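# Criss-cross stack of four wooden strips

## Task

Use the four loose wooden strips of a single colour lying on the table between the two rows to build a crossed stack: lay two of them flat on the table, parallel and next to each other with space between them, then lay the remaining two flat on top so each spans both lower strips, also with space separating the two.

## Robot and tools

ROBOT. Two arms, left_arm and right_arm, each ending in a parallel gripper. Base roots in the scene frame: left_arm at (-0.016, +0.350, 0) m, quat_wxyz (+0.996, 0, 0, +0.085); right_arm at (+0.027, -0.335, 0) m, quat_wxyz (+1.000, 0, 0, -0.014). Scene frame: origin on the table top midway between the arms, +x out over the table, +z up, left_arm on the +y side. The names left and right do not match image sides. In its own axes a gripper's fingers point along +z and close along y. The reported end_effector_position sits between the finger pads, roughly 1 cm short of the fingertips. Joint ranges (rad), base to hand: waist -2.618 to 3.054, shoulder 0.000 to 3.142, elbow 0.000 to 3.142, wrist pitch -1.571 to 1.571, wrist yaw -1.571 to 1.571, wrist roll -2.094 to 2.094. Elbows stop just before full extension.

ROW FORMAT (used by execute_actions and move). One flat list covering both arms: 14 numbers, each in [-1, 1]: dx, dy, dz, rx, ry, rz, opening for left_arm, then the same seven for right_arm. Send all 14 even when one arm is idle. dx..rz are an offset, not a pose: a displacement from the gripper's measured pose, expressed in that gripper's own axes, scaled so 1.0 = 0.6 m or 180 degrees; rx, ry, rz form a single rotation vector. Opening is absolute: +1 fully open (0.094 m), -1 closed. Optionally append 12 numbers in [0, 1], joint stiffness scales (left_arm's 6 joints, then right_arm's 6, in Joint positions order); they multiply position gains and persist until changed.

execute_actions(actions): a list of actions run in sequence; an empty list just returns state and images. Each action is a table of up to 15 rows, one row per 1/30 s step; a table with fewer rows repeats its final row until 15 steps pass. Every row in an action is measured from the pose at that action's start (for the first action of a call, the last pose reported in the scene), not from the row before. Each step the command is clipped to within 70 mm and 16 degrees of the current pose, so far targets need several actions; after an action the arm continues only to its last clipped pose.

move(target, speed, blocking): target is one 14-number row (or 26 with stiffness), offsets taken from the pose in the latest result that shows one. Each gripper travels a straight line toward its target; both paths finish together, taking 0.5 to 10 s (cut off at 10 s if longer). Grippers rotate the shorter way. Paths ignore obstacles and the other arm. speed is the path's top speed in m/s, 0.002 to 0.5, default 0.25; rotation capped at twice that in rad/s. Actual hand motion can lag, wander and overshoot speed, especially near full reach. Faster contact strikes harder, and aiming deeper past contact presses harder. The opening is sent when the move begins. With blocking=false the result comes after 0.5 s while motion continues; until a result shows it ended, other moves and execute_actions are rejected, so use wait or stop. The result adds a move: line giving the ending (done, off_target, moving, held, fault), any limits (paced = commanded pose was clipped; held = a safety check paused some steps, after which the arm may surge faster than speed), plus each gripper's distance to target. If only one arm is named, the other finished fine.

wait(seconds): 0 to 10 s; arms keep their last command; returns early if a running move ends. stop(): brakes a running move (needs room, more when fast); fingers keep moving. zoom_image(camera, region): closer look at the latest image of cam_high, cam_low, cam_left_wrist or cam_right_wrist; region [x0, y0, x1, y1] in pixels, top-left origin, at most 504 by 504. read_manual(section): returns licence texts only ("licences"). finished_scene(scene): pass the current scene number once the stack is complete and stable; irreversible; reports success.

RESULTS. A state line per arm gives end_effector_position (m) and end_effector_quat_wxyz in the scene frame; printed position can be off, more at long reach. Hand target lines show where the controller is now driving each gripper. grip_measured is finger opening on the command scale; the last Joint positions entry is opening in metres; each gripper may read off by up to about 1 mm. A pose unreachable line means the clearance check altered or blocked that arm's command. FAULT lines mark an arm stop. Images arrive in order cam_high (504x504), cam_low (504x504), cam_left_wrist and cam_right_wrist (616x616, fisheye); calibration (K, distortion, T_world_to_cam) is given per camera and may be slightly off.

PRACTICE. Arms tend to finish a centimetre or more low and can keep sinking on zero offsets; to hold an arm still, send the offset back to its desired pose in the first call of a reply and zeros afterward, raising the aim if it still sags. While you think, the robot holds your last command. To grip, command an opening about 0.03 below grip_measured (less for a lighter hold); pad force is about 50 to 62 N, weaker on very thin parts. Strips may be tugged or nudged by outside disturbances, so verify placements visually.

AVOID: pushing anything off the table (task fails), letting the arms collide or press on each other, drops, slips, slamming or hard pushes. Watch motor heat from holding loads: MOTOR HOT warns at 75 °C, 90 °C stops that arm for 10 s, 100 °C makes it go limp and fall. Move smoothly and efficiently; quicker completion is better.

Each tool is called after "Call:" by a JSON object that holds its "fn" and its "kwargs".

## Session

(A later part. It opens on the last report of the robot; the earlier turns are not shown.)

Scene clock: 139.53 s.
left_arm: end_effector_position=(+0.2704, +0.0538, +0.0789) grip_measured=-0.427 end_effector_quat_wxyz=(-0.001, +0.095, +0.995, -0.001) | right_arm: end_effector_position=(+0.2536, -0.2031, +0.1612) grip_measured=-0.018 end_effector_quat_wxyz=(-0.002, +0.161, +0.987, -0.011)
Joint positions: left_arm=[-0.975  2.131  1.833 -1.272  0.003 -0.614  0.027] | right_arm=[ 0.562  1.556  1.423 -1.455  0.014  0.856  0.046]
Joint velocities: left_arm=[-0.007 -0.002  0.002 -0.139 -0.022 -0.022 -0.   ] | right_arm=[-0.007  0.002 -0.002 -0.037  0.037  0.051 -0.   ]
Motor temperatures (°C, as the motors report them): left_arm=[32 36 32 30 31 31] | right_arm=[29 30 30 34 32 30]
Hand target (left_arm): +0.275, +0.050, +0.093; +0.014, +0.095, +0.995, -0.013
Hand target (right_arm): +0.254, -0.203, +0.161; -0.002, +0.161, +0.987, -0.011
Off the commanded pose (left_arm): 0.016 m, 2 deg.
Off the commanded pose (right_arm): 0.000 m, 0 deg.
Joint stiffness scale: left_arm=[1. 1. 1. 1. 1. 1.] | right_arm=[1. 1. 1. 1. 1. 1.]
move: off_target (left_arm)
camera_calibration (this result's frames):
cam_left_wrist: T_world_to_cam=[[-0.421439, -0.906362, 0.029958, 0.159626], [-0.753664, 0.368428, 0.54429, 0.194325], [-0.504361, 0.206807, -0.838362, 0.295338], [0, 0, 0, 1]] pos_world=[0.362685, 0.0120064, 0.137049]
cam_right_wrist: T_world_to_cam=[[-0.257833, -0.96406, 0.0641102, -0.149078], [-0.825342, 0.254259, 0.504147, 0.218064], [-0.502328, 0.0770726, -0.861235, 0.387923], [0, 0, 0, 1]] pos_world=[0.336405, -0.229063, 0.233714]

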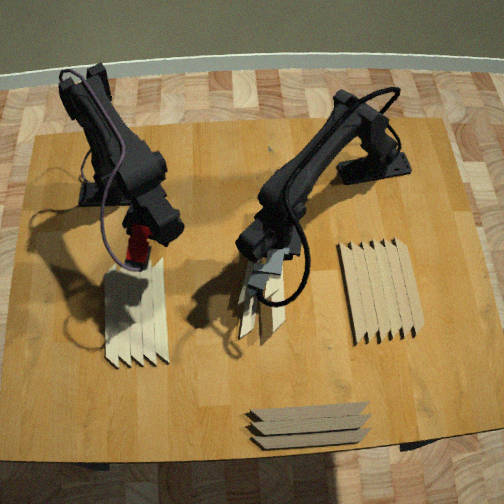

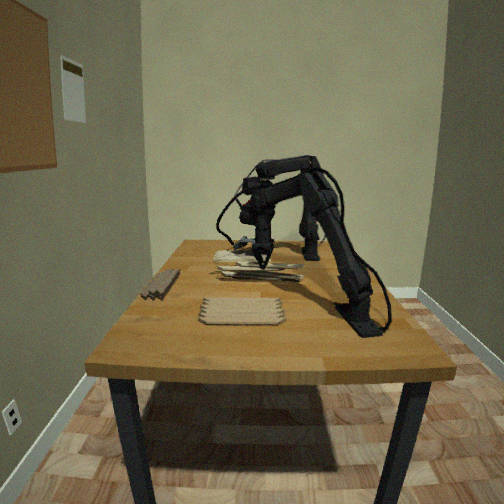

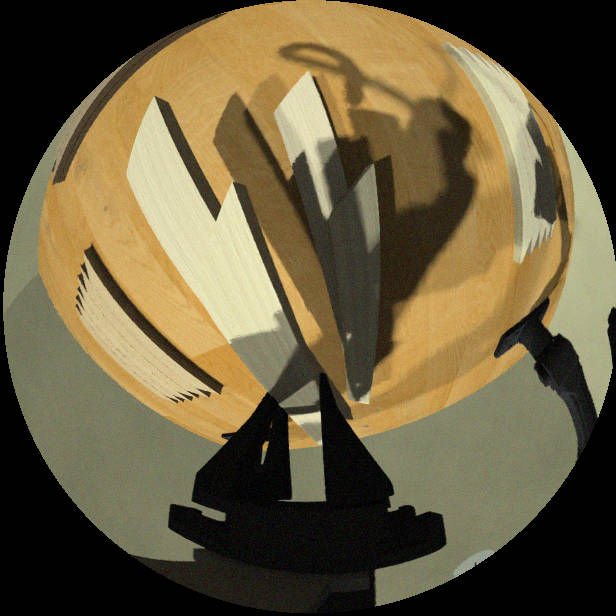

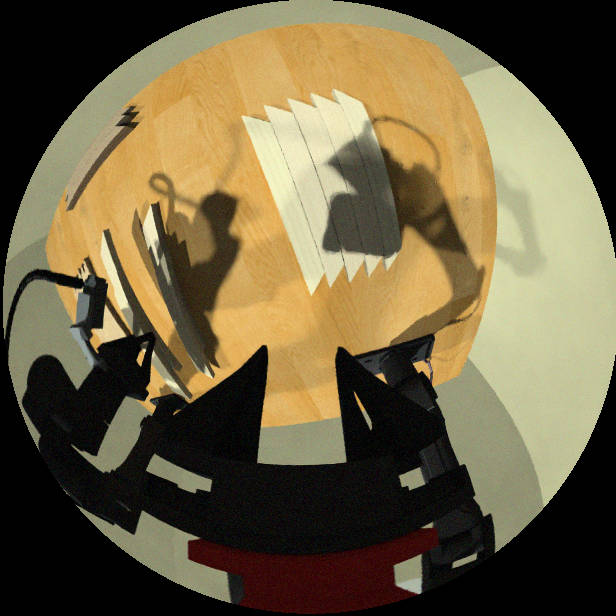

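Call:
{"fn": "zoom_image", "kwargs": {"camera": "cam_left_wrist", "region": [110, 60, 410, 460]}}

Call:
{"fn": "zoom_image", "kwargs": {"camera": "cam_low", "region": [200, 230, 320, 300]}}

Region (110, 60, 410, 460) of cam_left_wrist's 616x616 image, scaled by 1.260, with more detail than that image has; it fills the left 378 columns of this view, and the rest is white.

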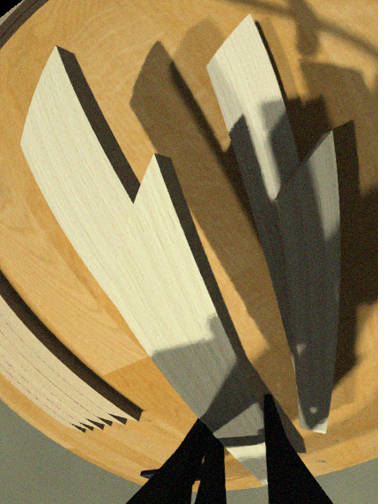

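Region (200, 230, 320, 300) of cam_low's 504x504 image, scaled by 4.200, with more detail than that image has; it fills the top 294 rows of this view, and the rest is white.

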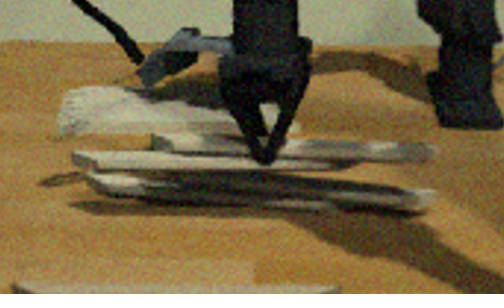

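Call:
{"fn": "move", "kwargs": {"target": [0.0125,0.102,0.078,0.0074,-0.0095,0.0533,-0.455,0,0,0,0,0,0,-0.02], "speed": 0.1}}

Scene clock: 163.93 s.
left_arm: end_effector_position=(+0.2741, +0.1149, +0.0263) grip_measured=-0.430 end_effector_quat_wxyz=(+0.005, +0.176, +0.984, -0.004) | right_arm: end_effector_position=(+0.2535, -0.2030, +0.1612) grip_measured=-0.018 end_effector_quat_wxyz=(-0.002, +0.161, +0.987, -0.011)
Joint positions: left_arm=[-0.854  2.01   1.435 -0.984  0.003 -0.33   0.027] | right_arm=[ 0.562  1.556  1.423 -1.455  0.014  0.856  0.046]
Joint velocities: left_arm=[-0.002 -0.002 -0.002  0.007  0.037  0.022  0.001] | right_arm=[ 0.002  0.002  0.007 -0.051  0.007 -0.007 -0.001]
Motor temperatures (°C, as the motors report them): left_arm=[32 38 33 30 31 31] | right_arm=[29 30 30 34 32 30]
Hand target (left_arm): +0.275, +0.115, +0.032; +0.013, +0.178, +0.984, -0.013
Hand target (right_arm): +0.254, -0.203, +0.161; -0.002, +0.161, +0.987, -0.011
Off the commanded pose (left_arm): 0.006 m, 2 deg.
Off the commanded pose (right_arm): 0.000 m, 0 deg.
Joint stiffness scale: left_arm=[1. 1. 1. 1. 1. 1.] | right_arm=[1. 1. 1. 1. 1. 1.]
move: done
camera_calibration (this result's frames):
cam_left_wrist: T_world_to_cam=[[-0.563457, -0.82556, 0.0310981, 0.247773], [-0.688978, 0.490343, 0.533735, 0.171781], [-0.455879, 0.279311, -0.84508, 0.218973], [0, 0, 0, 1]] pos_world=[0.357788, 0.0591583, 0.085659]
cam_right_wrist: T_world_to_cam=[[-0.257827, -0.96408, 0.0638435, -0.148992], [-0.825242, 0.254099, 0.50439, 0.217924], [-0.502495, 0.0773588, -0.861112, 0.387981], [0, 0, 0, 1]] pos_world=[0.336384, -0.229029, 0.233688]

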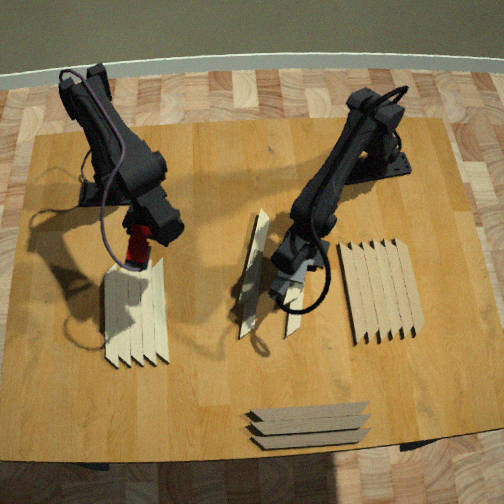

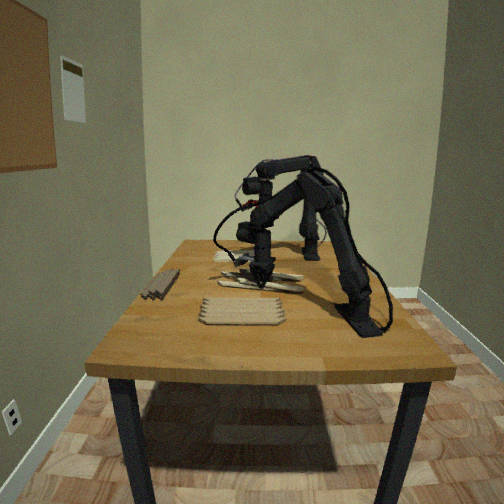

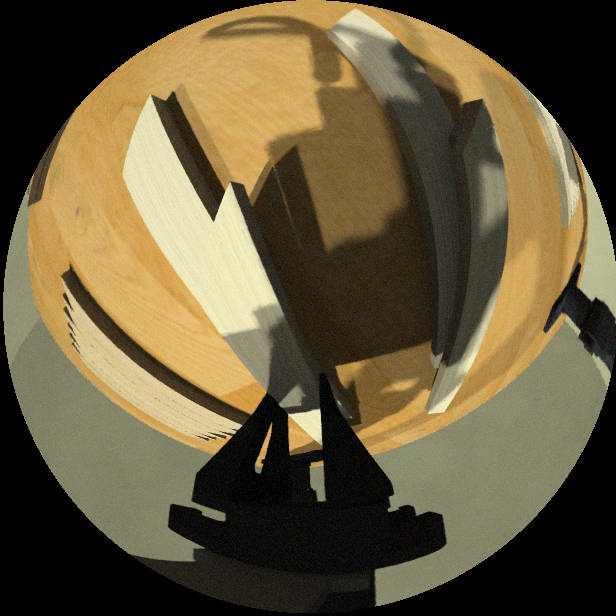

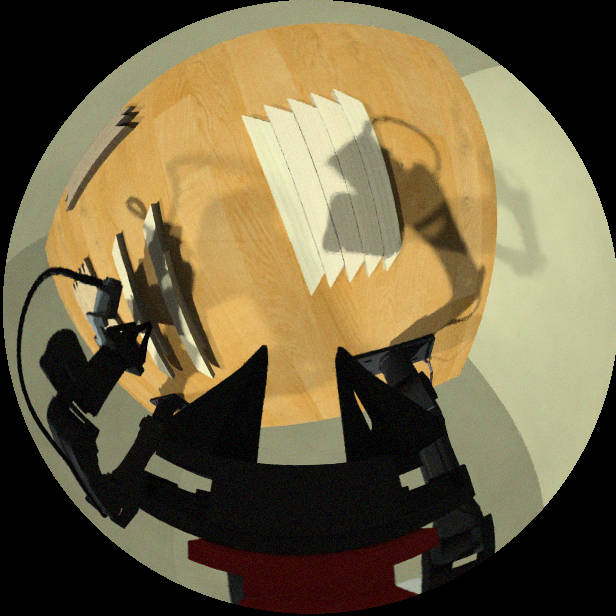

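Call:
{"fn": "execute_actions", "kwargs": {"actions": [[[0,0,0,0,0,0,-0.21,0,0,0,0,0,0,-0.02],[0,0,0,0,0,0,-0.21,0,0,0,0,0,0,-0.02],[0,0,0,0,0,0,-0.21,0,0,0,0,0,0,-0.02],[0,0,0,0,0,0,-0.21,0,0,0,0,0,0,-0.02],[0,0,-0.006,0,0,0,-0.21,0,0,0,0,0,0,-0.02],[0,0,-0.013,0,0,0,-0.21,0,0,0,0,0,0,-0.02],[0,0,-0.021,0,0,0,-0.21,0,0,0,0,0,0,-0.02],[0,0,-0.029,0,0,0,-0.21,0,0,0,0,0,0,-0.02],[0,0,-0.036,0,0,0,-0.21,0,0,0,0,0,0,-0.02],[0,0,-0.042,0,0,0,-0.21,0,0,0,0,0,0,-0.02],[0,0,-0.047,0,0,0,-0.21,0,0,0,0,0,0,-0.02],[0,0,-0.05,0,0,0,-0.21,0,0,0,0,0,0,-0.02]]]}}

Scene clock: 172.10 s.
left_arm: end_effector_position=(+0.2707, +0.1177, +0.0394) grip_measured=-0.213 end_effector_quat_wxyz=(-0.007, +0.177, +0.984, +0.002) | right_arm: end_effector_position=(+0.2535, -0.2030, +0.1612) grip_measured=-0.018 end_effector_quat_wxyz=(-0.002, +0.161, +0.987, -0.011)
Joint positions: left_arm=[-0.854  2.003  1.479 -1.062  0.003 -0.329  0.037] | right_arm=[ 0.562  1.556  1.423 -1.455  0.014  0.856  0.046]
Joint velocities: left_arm=[-0.012 -0.081  0.095 -0.154 -0.007 -0.037  0.   ] | right_arm=[-0.012  0.002 -0.007 -0.037 -0.022 -0.037 -0.   ]
Motor temperatures (°C, as the motors report them): left_arm=[32 38 33 30 31 31] | right_arm=[29 30 30 34 32 30]
Hand target (left_arm): +0.274, +0.116, +0.056; +0.005, +0.176, +0.984, -0.004
Hand target (right_arm): +0.254, -0.203, +0.161; -0.002, +0.161, +0.987, -0.011
Off the commanded pose (left_arm): 0.017 m, 2 deg.
Off the commanded pose (right_arm): 0.000 m, 0 deg.
Joint stiffness scale: left_arm=[1. 1. 1. 1. 1. 1.] | right_arm=[1. 1. 1. 1. 1. 1.]
camera_calibration (this result's frames):
cam_left_wrist: T_world_to_cam=[[-0.564104, -0.825198, 0.0288757, 0.247962], [-0.677122, 0.482327, 0.555757, 0.157877], [-0.472537, 0.293953, -0.830843, 0.229948], [0, 0, 0, 1]] pos_world=[0.355438, 0.0608756, 0.0961497]
cam_right_wrist: T_world_to_cam=[[-0.257827, -0.96408, 0.0638435, -0.148992], [-0.825242, 0.254099, 0.50439, 0.217924], [-0.502495, 0.0773588, -0.861112, 0.387981], [0, 0, 0, 1]] pos_world=[0.336384, -0.229029, 0.233688]

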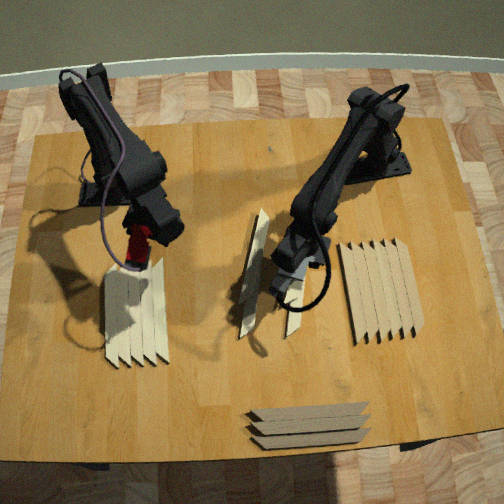

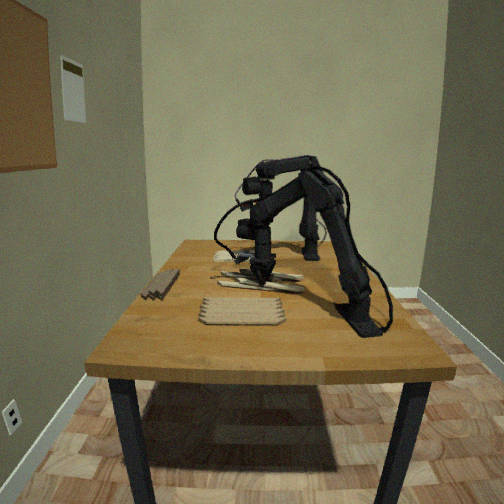

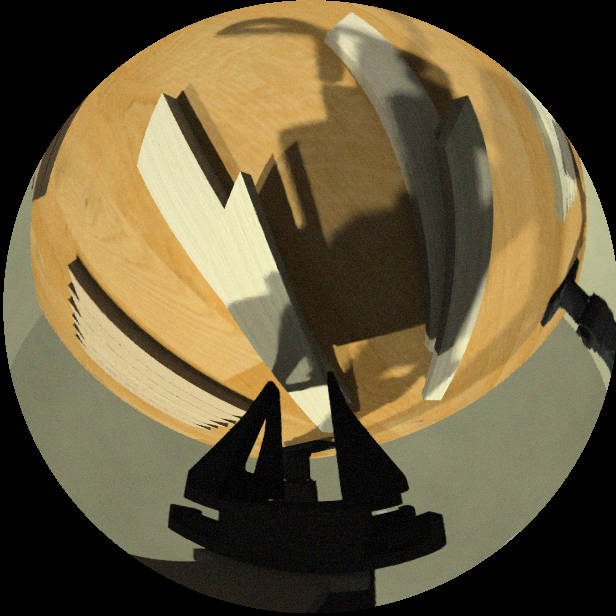

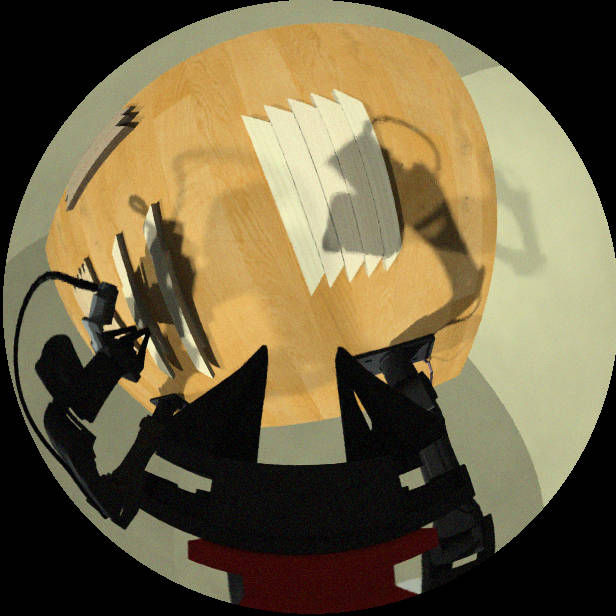

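Call:
{"fn": "move", "kwargs": {"target": [0.0931,-0.0025,-0.0177,0.0024,-0.0082,0,-0.21,0,0,0,0,0,0,-0.02], "speed": 0.12}}

Scene clock: 176.63 s.
left_arm: end_effector_position=(+0.2199, +0.1367, +0.0494) grip_measured=-0.213 end_effector_quat_wxyz=(-0.003, +0.177, +0.984, +0.000) | right_arm: end_effector_position=(+0.2535, -0.2030, +0.1612) grip_measured=-0.018 end_effector_quat_wxyz=(-0.002, +0.161, +0.987, -0.011)
Joint positions: left_arm=[-0.909  1.798  1.244 -1.021  0.003 -0.383  0.037] | right_arm=[ 0.562  1.556  1.423 -1.455  0.013  0.856  0.046]
Joint velocities: left_arm=[-0.007  0.012 -0.007  0.022 -0.051  0.007 -0.   ] | right_arm=[-0.002 -0.002  0.002  0.022 -0.066 -0.007  0.   ]
Motor temperatures (°C, as the motors report them): left_arm=[32 38 33 30 31 31] | right_arm=[29 30 30 34 32 30]
Hand target (left_arm): +0.218, +0.136, +0.052; +0.005, +0.177, +0.984, -0.004
Hand target (right_arm): +0.254, -0.203, +0.161; -0.002, +0.161, +0.987, -0.011
Off the commanded pose (left_arm): 0.003 m, 1 deg.
Off the commanded pose (right_arm): 0.000 m, 0 deg.
Joint stiffness scale: left_arm=[1. 1. 1. 1. 1. 1.] | right_arm=[1. 1. 1. 1. 1. 1.]
move: done
camera_calibration (this result's frames):
cam_left_wrist: T_world_to_cam=[[-0.564638, -0.824815, 0.0294007, 0.234766], [-0.681051, 0.485753, 0.547918, 0.109583], [-0.466212, 0.289352, -0.836015, 0.208146], [0, 0, 0, 1]] pos_world=[0.30423, 0.0801809, 0.107069]
cam_right_wrist: T_world_to_cam=[[-0.257821, -0.964099, 0.0635769, -0.148907], [-0.825143, 0.253938, 0.504634, 0.217784], [-0.502661, 0.0776449, -0.860989, 0.388039], [0, 0, 0, 1]] pos_world=[0.336364, -0.228994, 0.233663]

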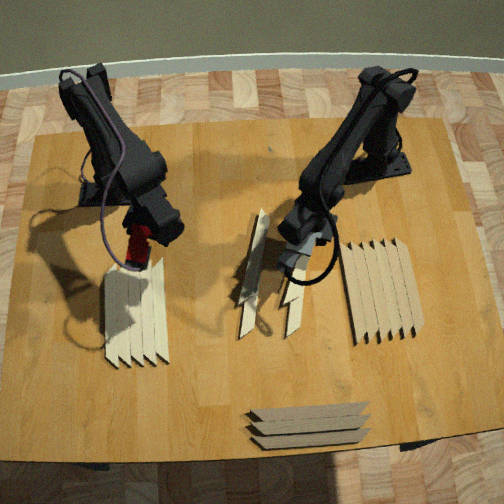

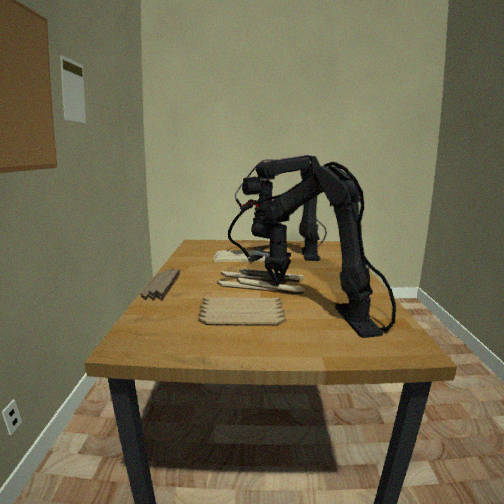

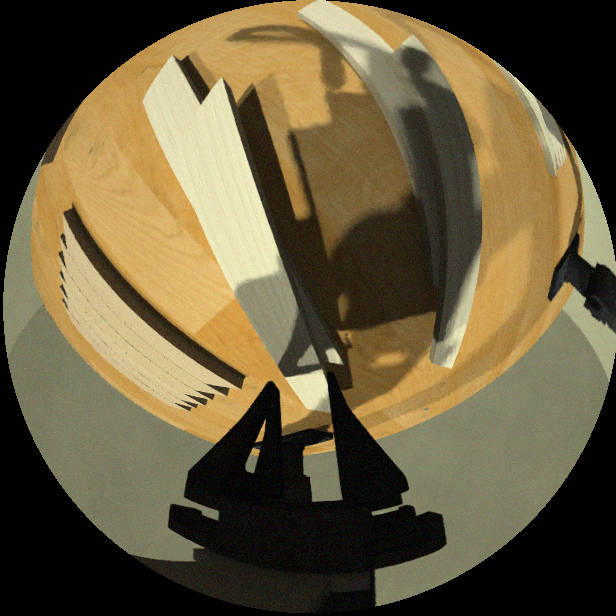

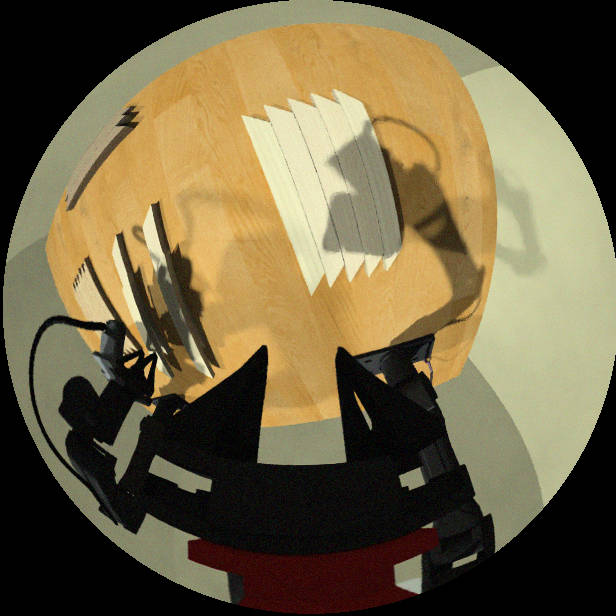

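Call:
{"fn": "zoom_image", "kwargs": {"camera": "cam_left_wrist", "region": [230, 270, 390, 430]}}

Region (230, 270, 390, 430) of cam_left_wrist's 616x616 image, scaled by 3.150, with more detail than that image has.

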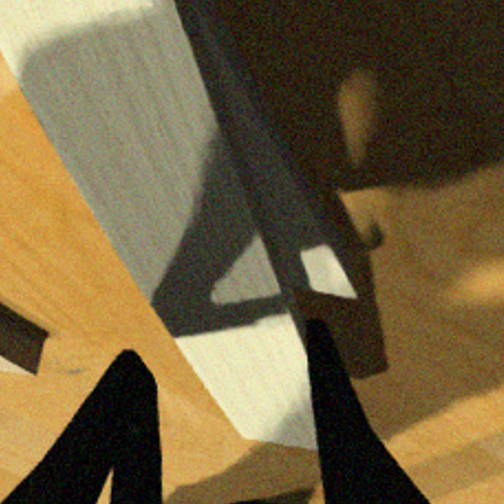

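Call:
{"fn": "move", "kwargs": {"target": [0,0,0.028,0,0,0,-0.21,0,0,0,0,0,0,-0.02], "speed": 0.05}}

Scene clock: 182.80 s.
left_arm: end_effector_position=(+0.2219, +0.1350, +0.0421) grip_measured=-0.213 end_effector_quat_wxyz=(+0.006, +0.176, +0.984, -0.005) | right_arm: end_effector_position=(+0.2535, -0.2030, +0.1612) grip_measured=-0.018 end_effector_quat_wxyz=(-0.002, +0.161, +0.987, -0.011)
Joint positions: left_arm=[-0.909  1.798  1.213 -0.97   0.003 -0.384  0.037] | right_arm=[ 0.562  1.556  1.423 -1.455  0.013  0.856  0.046]
Joint velocities: left_arm=[ 0.007  0.002 -0.002 -0.037 -0.007 -0.037  0.   ] | right_arm=[ 0.012 -0.002  0.007 -0.007 -0.037 -0.051 -0.   ]
Motor temperatures (°C, as the motors report them): left_arm=[32 37 33 30 31 31] | right_arm=[29 30 30 34 32 30]
Hand target (left_arm): +0.220, +0.137, +0.033; -0.003, +0.177, +0.984, +0.000
Hand target (right_arm): +0.254, -0.203, +0.161; -0.002, +0.161, +0.987, -0.011
Off the commanded pose (left_arm): 0.010 m, 1 deg.
Off the commanded pose (right_arm): 0.000 m, 0 deg.
Joint stiffness scale: left_arm=[1. 1. 1. 1. 1. 1.] | right_arm=[1. 1. 1. 1. 1. 1.]
move: done
camera_calibration (this result's frames):
cam_left_wrist: T_world_to_cam=[[-0.564163, -0.825033, 0.0322477, 0.234422], [-0.689823, 0.492448, 0.530697, 0.117513], [-0.453723, 0.277154, -0.846948, 0.202832], [0, 0, 0, 1]] pos_world=[0.305344, 0.0793209, 0.101865]
cam_right_wrist: T_world_to_cam=[[-0.257821, -0.964099, 0.0635769, -0.148907], [-0.825143, 0.253938, 0.504634, 0.217784], [-0.502661, 0.0776449, -0.860989, 0.388039], [0, 0, 0, 1]] pos_world=[0.336364, -0.228994, 0.233663]

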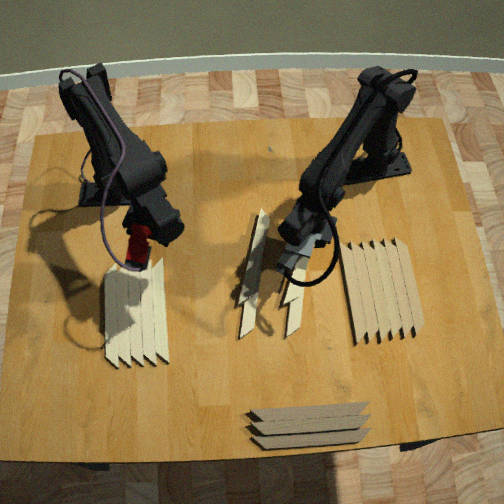

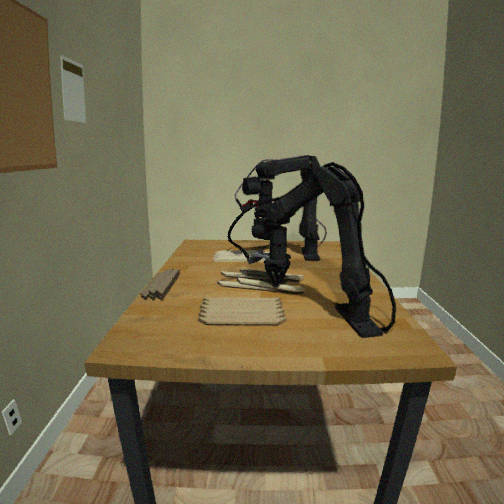

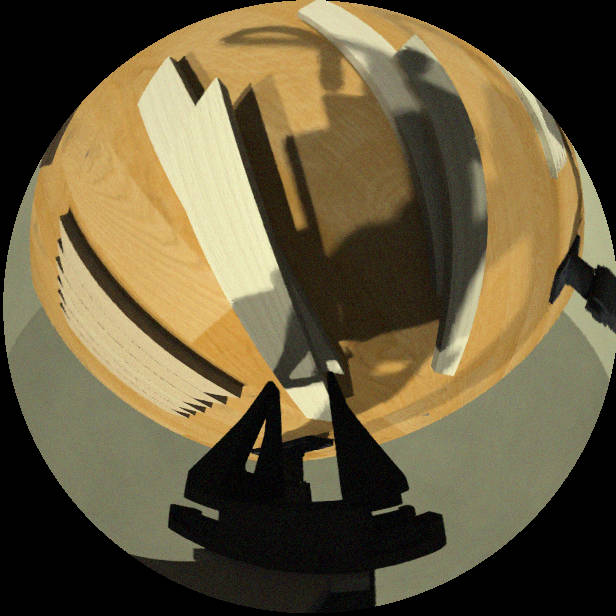

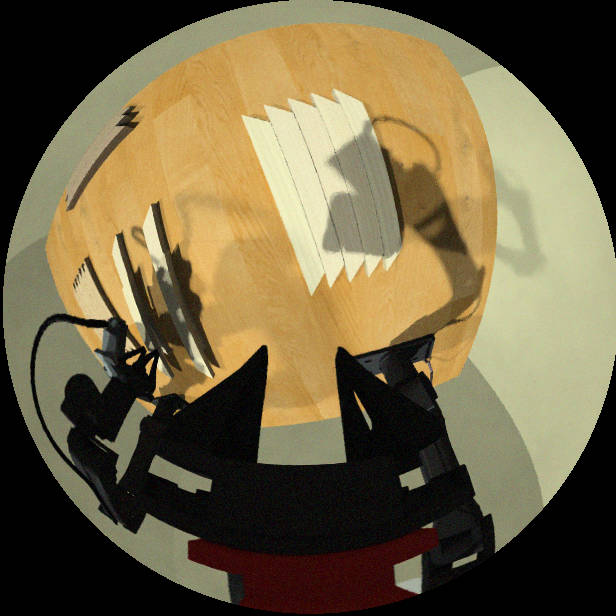

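Call:
{"fn": "move", "kwargs": {"target": [0.004,0.002,0.030,-0.002,0.0062,0,-0.21,0,0,0,0,0,0,-0.02], "speed": 0.05}}

Scene clock: 185.30 s.
left_arm: end_effector_position=(+0.2213, +0.1355, +0.0306) grip_measured=-0.213 end_effector_quat_wxyz=(+0.001, +0.176, +0.984, -0.002) | right_arm: end_effector_position=(+0.2535, -0.2030, +0.1612) grip_measured=-0.018 end_effector_quat_wxyz=(-0.002, +0.161, +0.987, -0.011)
Joint positions: left_arm=[-0.909  1.821  1.192 -0.938  0.003 -0.384  0.037] | right_arm=[ 0.562  1.556  1.423 -1.455  0.013  0.856  0.046]
Joint velocities: left_arm=[-0.007 -0.002 -0.002  0.007 -0.007 -0.022  0.   ] | right_arm=[-0.012  0.012  0.007  0.051 -0.051 -0.037 -0.   ]
Motor temperatures (°C, as the motors report them): left_arm=[32 37 32 30 31 31] | right_arm=[29 30 30 34 32 30]
Hand target (left_arm): +0.220, +0.137, +0.024; -0.003, +0.177, +0.984, -0.000
Hand target (right_arm): +0.254, -0.203, +0.161; -0.002, +0.161, +0.987, -0.011
Off the commanded pose (left_arm): 0.007 m, 1 deg.
Off the commanded pose (right_arm): 0.000 m, 0 deg.
Joint stiffness scale: left_arm=[1. 1. 1. 1. 1. 1.] | right_arm=[1. 1. 1. 1. 1. 1.]
move: done
camera_calibration (this result's frames):
cam_left_wrist: T_world_to_cam=[[-0.563914, -0.82526, 0.0307701, 0.234923], [-0.685595, 0.4886, 0.539656, 0.122316], [-0.460391, 0.283224, -0.841323, 0.1931], [0, 0, 0, 1]] pos_world=[0.305237, 0.0794187, 0.0892222]
cam_right_wrist: T_world_to_cam=[[-0.257821, -0.964099, 0.0635769, -0.148907], [-0.825143, 0.253938, 0.504634, 0.217784], [-0.502661, 0.0776449, -0.860989, 0.388039], [0, 0, 0, 1]] pos_world=[0.336364, -0.228994, 0.233663]

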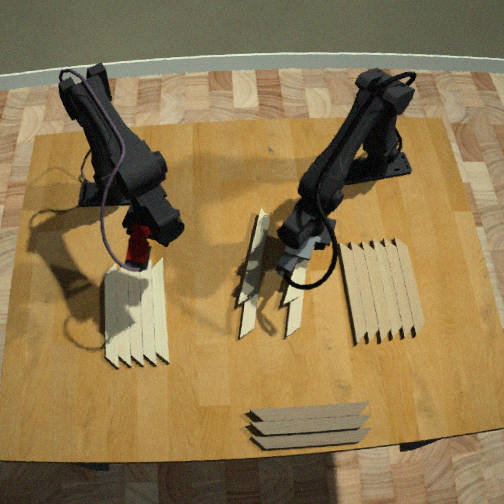

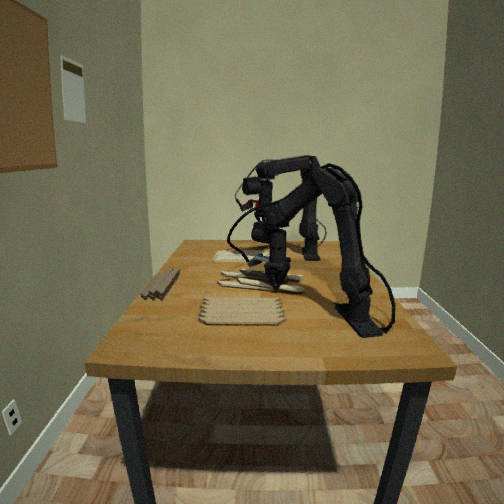

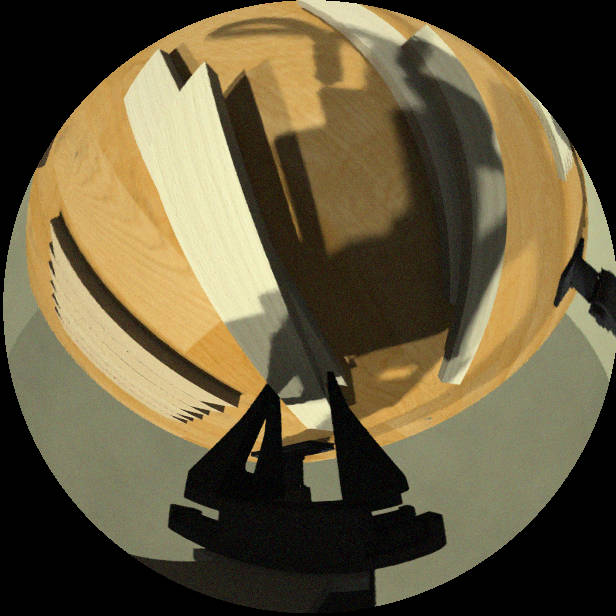

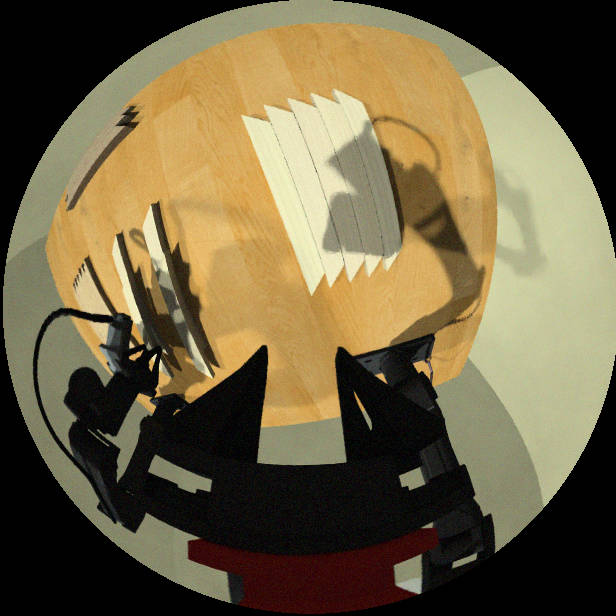

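Call:
{"fn": "zoom_image", "kwargs": {"camera": "cam_left_wrist", "region": [250, 320, 380, 450]}}

Call:
{"fn": "zoom_image", "kwargs": {"camera": "cam_right_wrist", "region": [90, 290, 230, 410]}}

Region (250, 320, 380, 450) of cam_left_wrist's 616x616 image, scaled by 3.877, with more detail than that image has.

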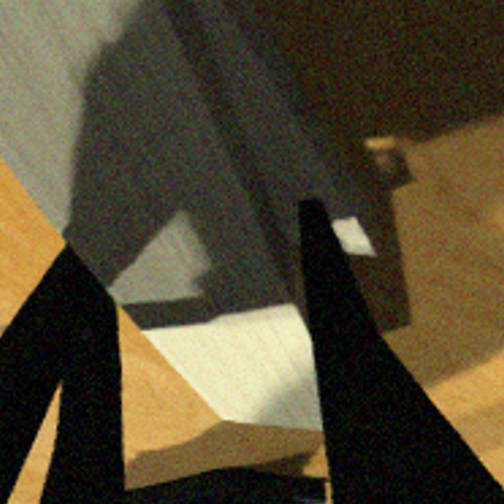

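Region (90, 290, 230, 410) of cam_right_wrist's 616x616 image, scaled by 3.600, with more detail than that image has; it fills the top 432 rows of this view, and the rest is white.

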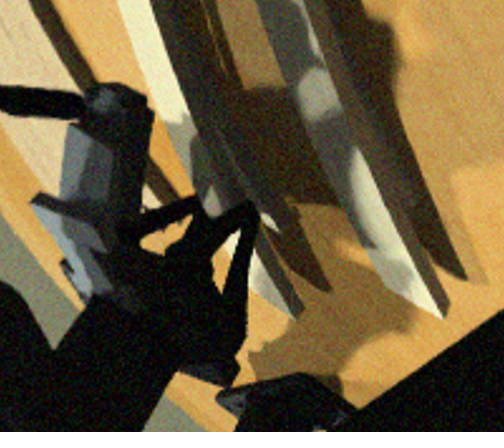

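Call:
{"fn": "execute_actions", "kwargs": {"actions": [[[0,0,-0.002,0,0,0,-0.455,0,0,0,0,0,0,-0.02]]]}}

Call:
{"fn": "move", "kwargs": {"target": [0,0,-0.1,0,0,0,-0.455,0,0,0,0,0,0,-0.02], "speed": 0.15}}

Scene clock: 194.10 s.
left_arm: end_effector_position=(+0.2216, +0.1352, +0.0306) grip_measured=-0.439 end_effector_quat_wxyz=(+0.002, +0.176, +0.984, -0.003) | right_arm: end_effector_position=(+0.2535, -0.2030, +0.1612) grip_measured=-0.018 end_effector_quat_wxyz=(-0.002, +0.161, +0.987, -0.011)
Joint positions: left_arm=[-0.909  1.821  1.192 -0.936  0.003 -0.384  0.026] | right_arm=[ 0.562  1.556  1.423 -1.455  0.013  0.856  0.046]
Joint velocities: left_arm=[ 0.007 -0.002  0.002  0.007 -0.022  0.022  0.   ] | right_arm=[-0.002 -0.002 -0.002 -0.051 -0.081 -0.022 -0.001]
Motor temperatures (°C, as the motors report them): left_arm=[32 36 32 30 31 31] | right_arm=[29 30 30 34 32 30]
Hand target (left_arm): +0.221, +0.135, +0.032; +0.001, +0.176, +0.984, -0.002
Hand target (right_arm): +0.254, -0.203, +0.161; -0.002, +0.161, +0.987, -0.011
Off the commanded pose (left_arm): 0.001 m, 0 deg.
Off the commanded pose (right_arm): 0.000 m, 0 deg.
Joint stiffness scale: left_arm=[1. 1. 1. 1. 1. 1.] | right_arm=[1. 1. 1. 1. 1. 1.]
camera_calibration (this result's frames):
cam_left_wrist: T_world_to_cam=[[-0.563958, -0.82522, 0.0310342, 0.234854], [-0.686356, 0.489292, 0.538061, 0.122835], [-0.459203, 0.282143, -0.842335, 0.193268], [0, 0, 0, 1]] pos_world=[0.305505, 0.0791749, 0.089415]
cam_right_wrist: T_world_to_cam=[[-0.257821, -0.964099, 0.0635769, -0.148907], [-0.825143, 0.253938, 0.504634, 0.217784], [-0.502661, 0.0776449, -0.860989, 0.388039], [0, 0, 0, 1]] pos_world=[0.336364, -0.228994, 0.233663]

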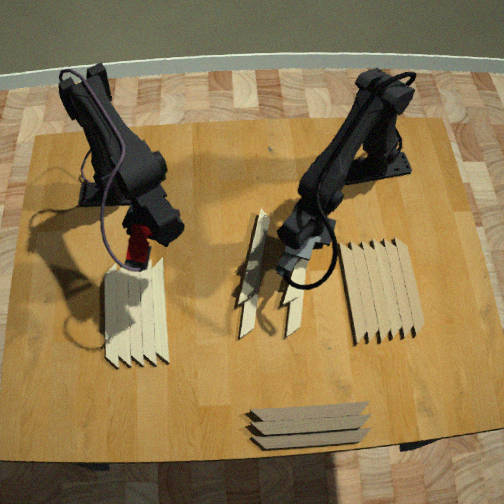

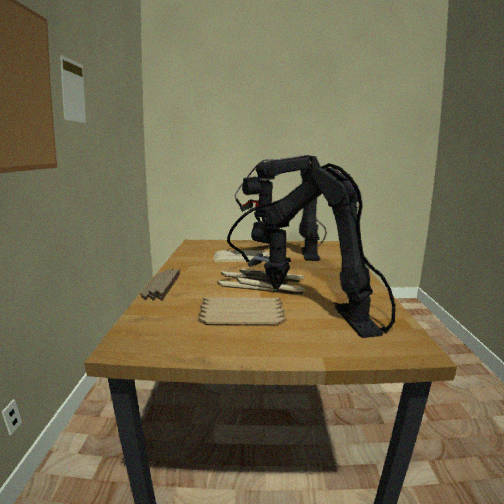

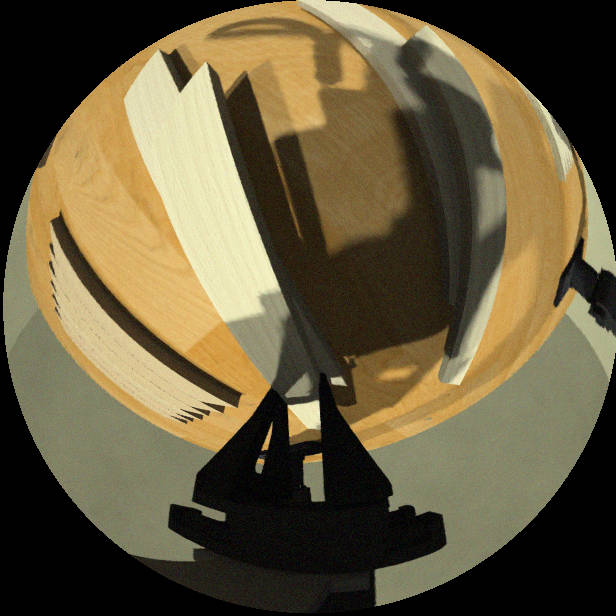

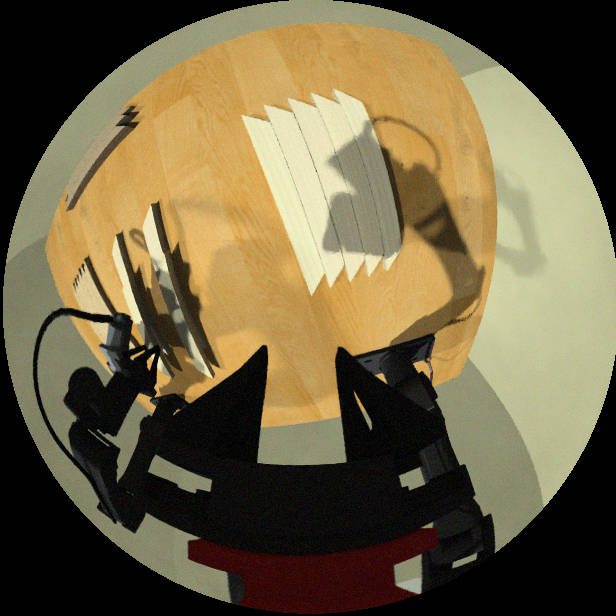

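Scene clock: 195.17 s.
left_arm: end_effector_position=(+0.2171, +0.1393, +0.0797) grip_measured=-0.439 end_effector_quat_wxyz=(-0.012, +0.176, +0.984, +0.006) | right_arm: end_effector_position=(+0.2535, -0.2029, +0.1612) grip_measured=-0.018 end_effector_quat_wxyz=(-0.003, +0.161, +0.987, -0.011)
Joint positions: left_arm=[-0.909  1.775  1.339 -1.162  0.003 -0.384  0.026] | right_arm=[ 0.562  1.556  1.423 -1.455  0.013  0.856  0.046]
Joint velocities: left_arm=[ 0.002 -0.002 -0.007 -0.095 -0.007  0.037 -0.001] | right_arm=[ 0.017  0.007 -0.002  0.007 -0.081  0.022 -0.001]
Motor temperatures (°C, as the motors report them): left_arm=[32 36 32 30 31 31] | right_arm=[29 30 30 34 32 30]
Hand target (left_arm): +0.222, +0.136, +0.091; +0.002, +0.176, +0.984, -0.003
Hand target (right_arm): +0.253, -0.203, +0.161; -0.002, +0.161, +0.987, -0.011
Off the commanded pose (left_arm): 0.012 m, 2 deg.
Off the commanded pose (right_arm): 0.000 m, 0 deg.
Joint stiffness scale: left_arm=[1. 1. 1. 1. 1. 1.] | right_arm=[1. 1. 1. 1. 1. 1.]
move: off_target (left_arm)
camera_calibration (this result's frames):
cam_left_wrist: T_world_to_cam=[[-0.563238, -0.825876, 0.0263168, 0.234495], [-0.672492, 0.476673, 0.56616, 0.0877163], [-0.480122, 0.301185, -0.823875, 0.231821], [0, 0, 0, 1]] pos_world=[0.302368, 0.0820307, 0.135159]
cam_right_wrist: T_world_to_cam=[[-0.257815, -0.964118, 0.0633103, -0.148822], [-0.825043, 0.253778, 0.504877, 0.217644], [-0.502828, 0.077931, -0.860866, 0.388096], [0, 0, 0, 1]] pos_world=[0.336343, -0.22896, 0.233637]

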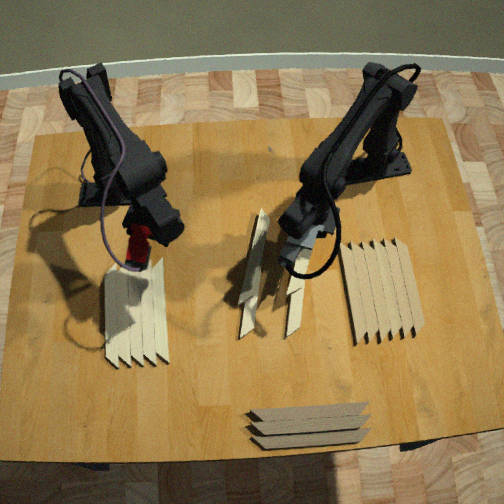

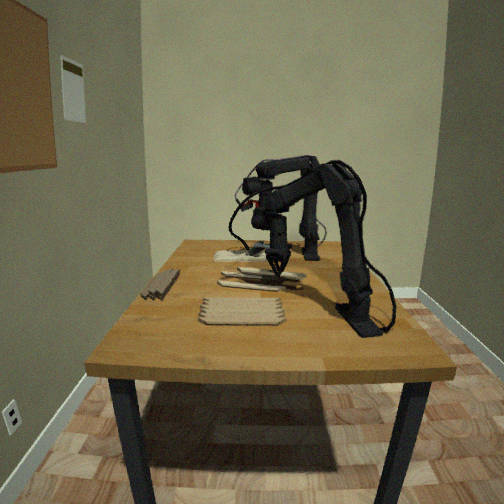

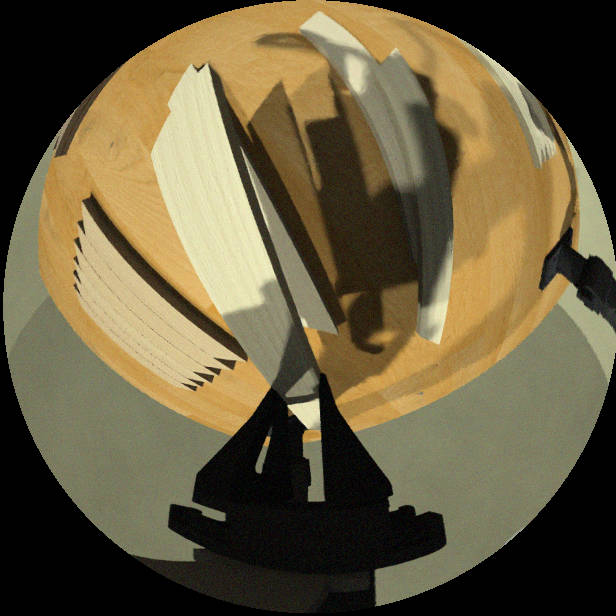

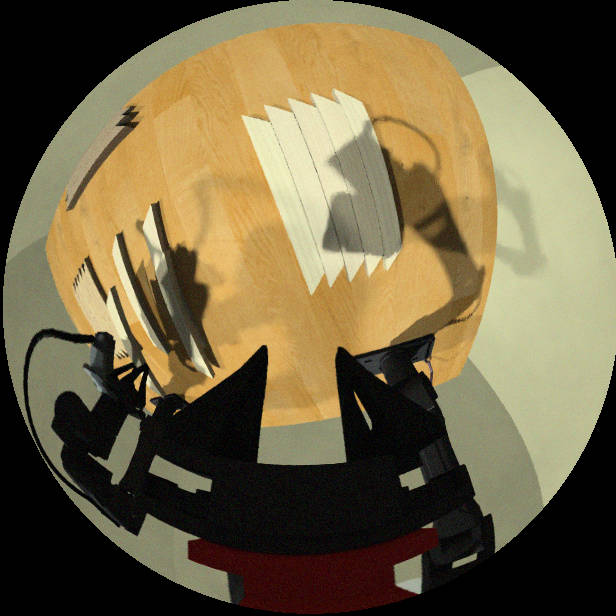

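Call:
{"fn": "move", "kwargs": {"target": [0.0572,0.2123,-0.0724,0,0,0,-0.468,0.2551,0.3371,0.1200,-0.0072,-0.0008,0,-0.02], "speed": 0.25}}

Scene clock: 203.90 s.
left_arm: end_effector_position=(+0.2336, +0.2693, +0.1191) grip_measured=-0.449 end_effector_quat_wxyz=(-0.021, +0.175, +0.984, +0.011) | right_arm: end_effector_position=(+0.1707, +0.0312, +0.0755) grip_measured=-0.018 end_effector_quat_wxyz=(-0.003, +0.155, +0.988, -0.014)
Joint positions: left_arm=[-0.5    1.577  1.276 -1.315 -0.016  0.022  0.026] | right_arm=[ 1.223  2.086  1.748 -1.262  0.001  1.506  0.046]
Joint velocities: left_arm=[-0.002  0.007 -0.002 -0.007 -0.037 -0.051 -0.   ] | right_arm=[-0.017 -0.012  0.002  0.007 -0.007 -0.051 -0.001]
Motor temperatures (°C, as the motors report them): left_arm=[32 36 33 30 31 31] | right_arm=[29 30 30 34 32 30]
Hand target (left_arm): +0.232, +0.271, +0.124; -0.013, +0.176, +0.984, +0.010
Hand target (right_arm): +0.176, +0.035, +0.084; +0.007, +0.160, +0.987, -0.004
Off the commanded pose (left_arm): 0.007 m, 1 deg.
Off the commanded pose (right_arm): 0.011 m, 2 deg.
Joint stiffness scale: left_arm=[1. 1. 1. 1. 1. 1.] | right_arm=[1. 1. 1. 1. 1. 1.]
move: off_target (right_arm)
camera_calibration (this result's frames):
cam_left_wrist: T_world_to_cam=[[-0.560015, -0.828128, 0.0242346, 0.350194], [-0.664912, 0.466707, 0.583161, 0.0135049], [-0.494242, 0.310465, -0.811995, 0.232416], [0, 0, 0, 1]] pos_world=[0.319963, 0.211545, 0.172358]
cam_right_wrist: T_world_to_cam=[[-0.247461, -0.966302, 0.0708738, 0.0587142], [-0.826718, 0.248729, 0.504649, 0.133712], [-0.505272, 0.0662886, -0.86041, 0.255205], [0, 0, 0, 1]] pos_world=[0.254019, 0.00656049, 0.147942]

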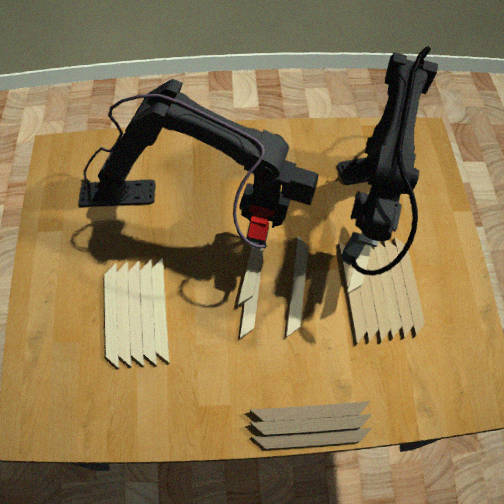

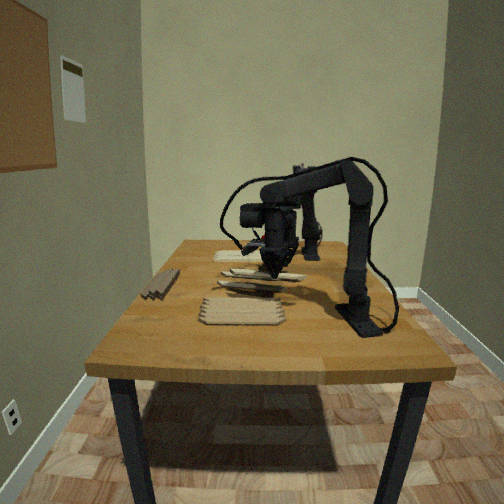

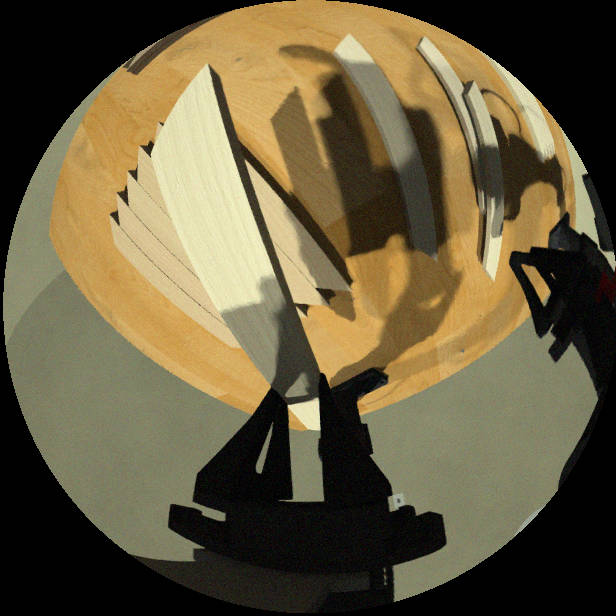

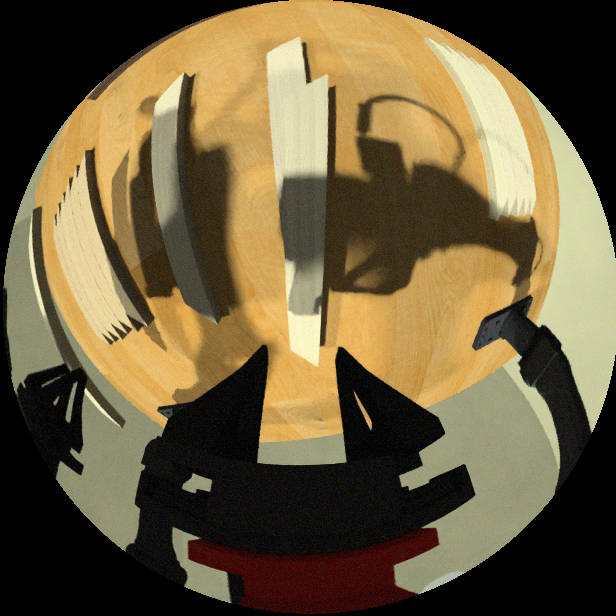

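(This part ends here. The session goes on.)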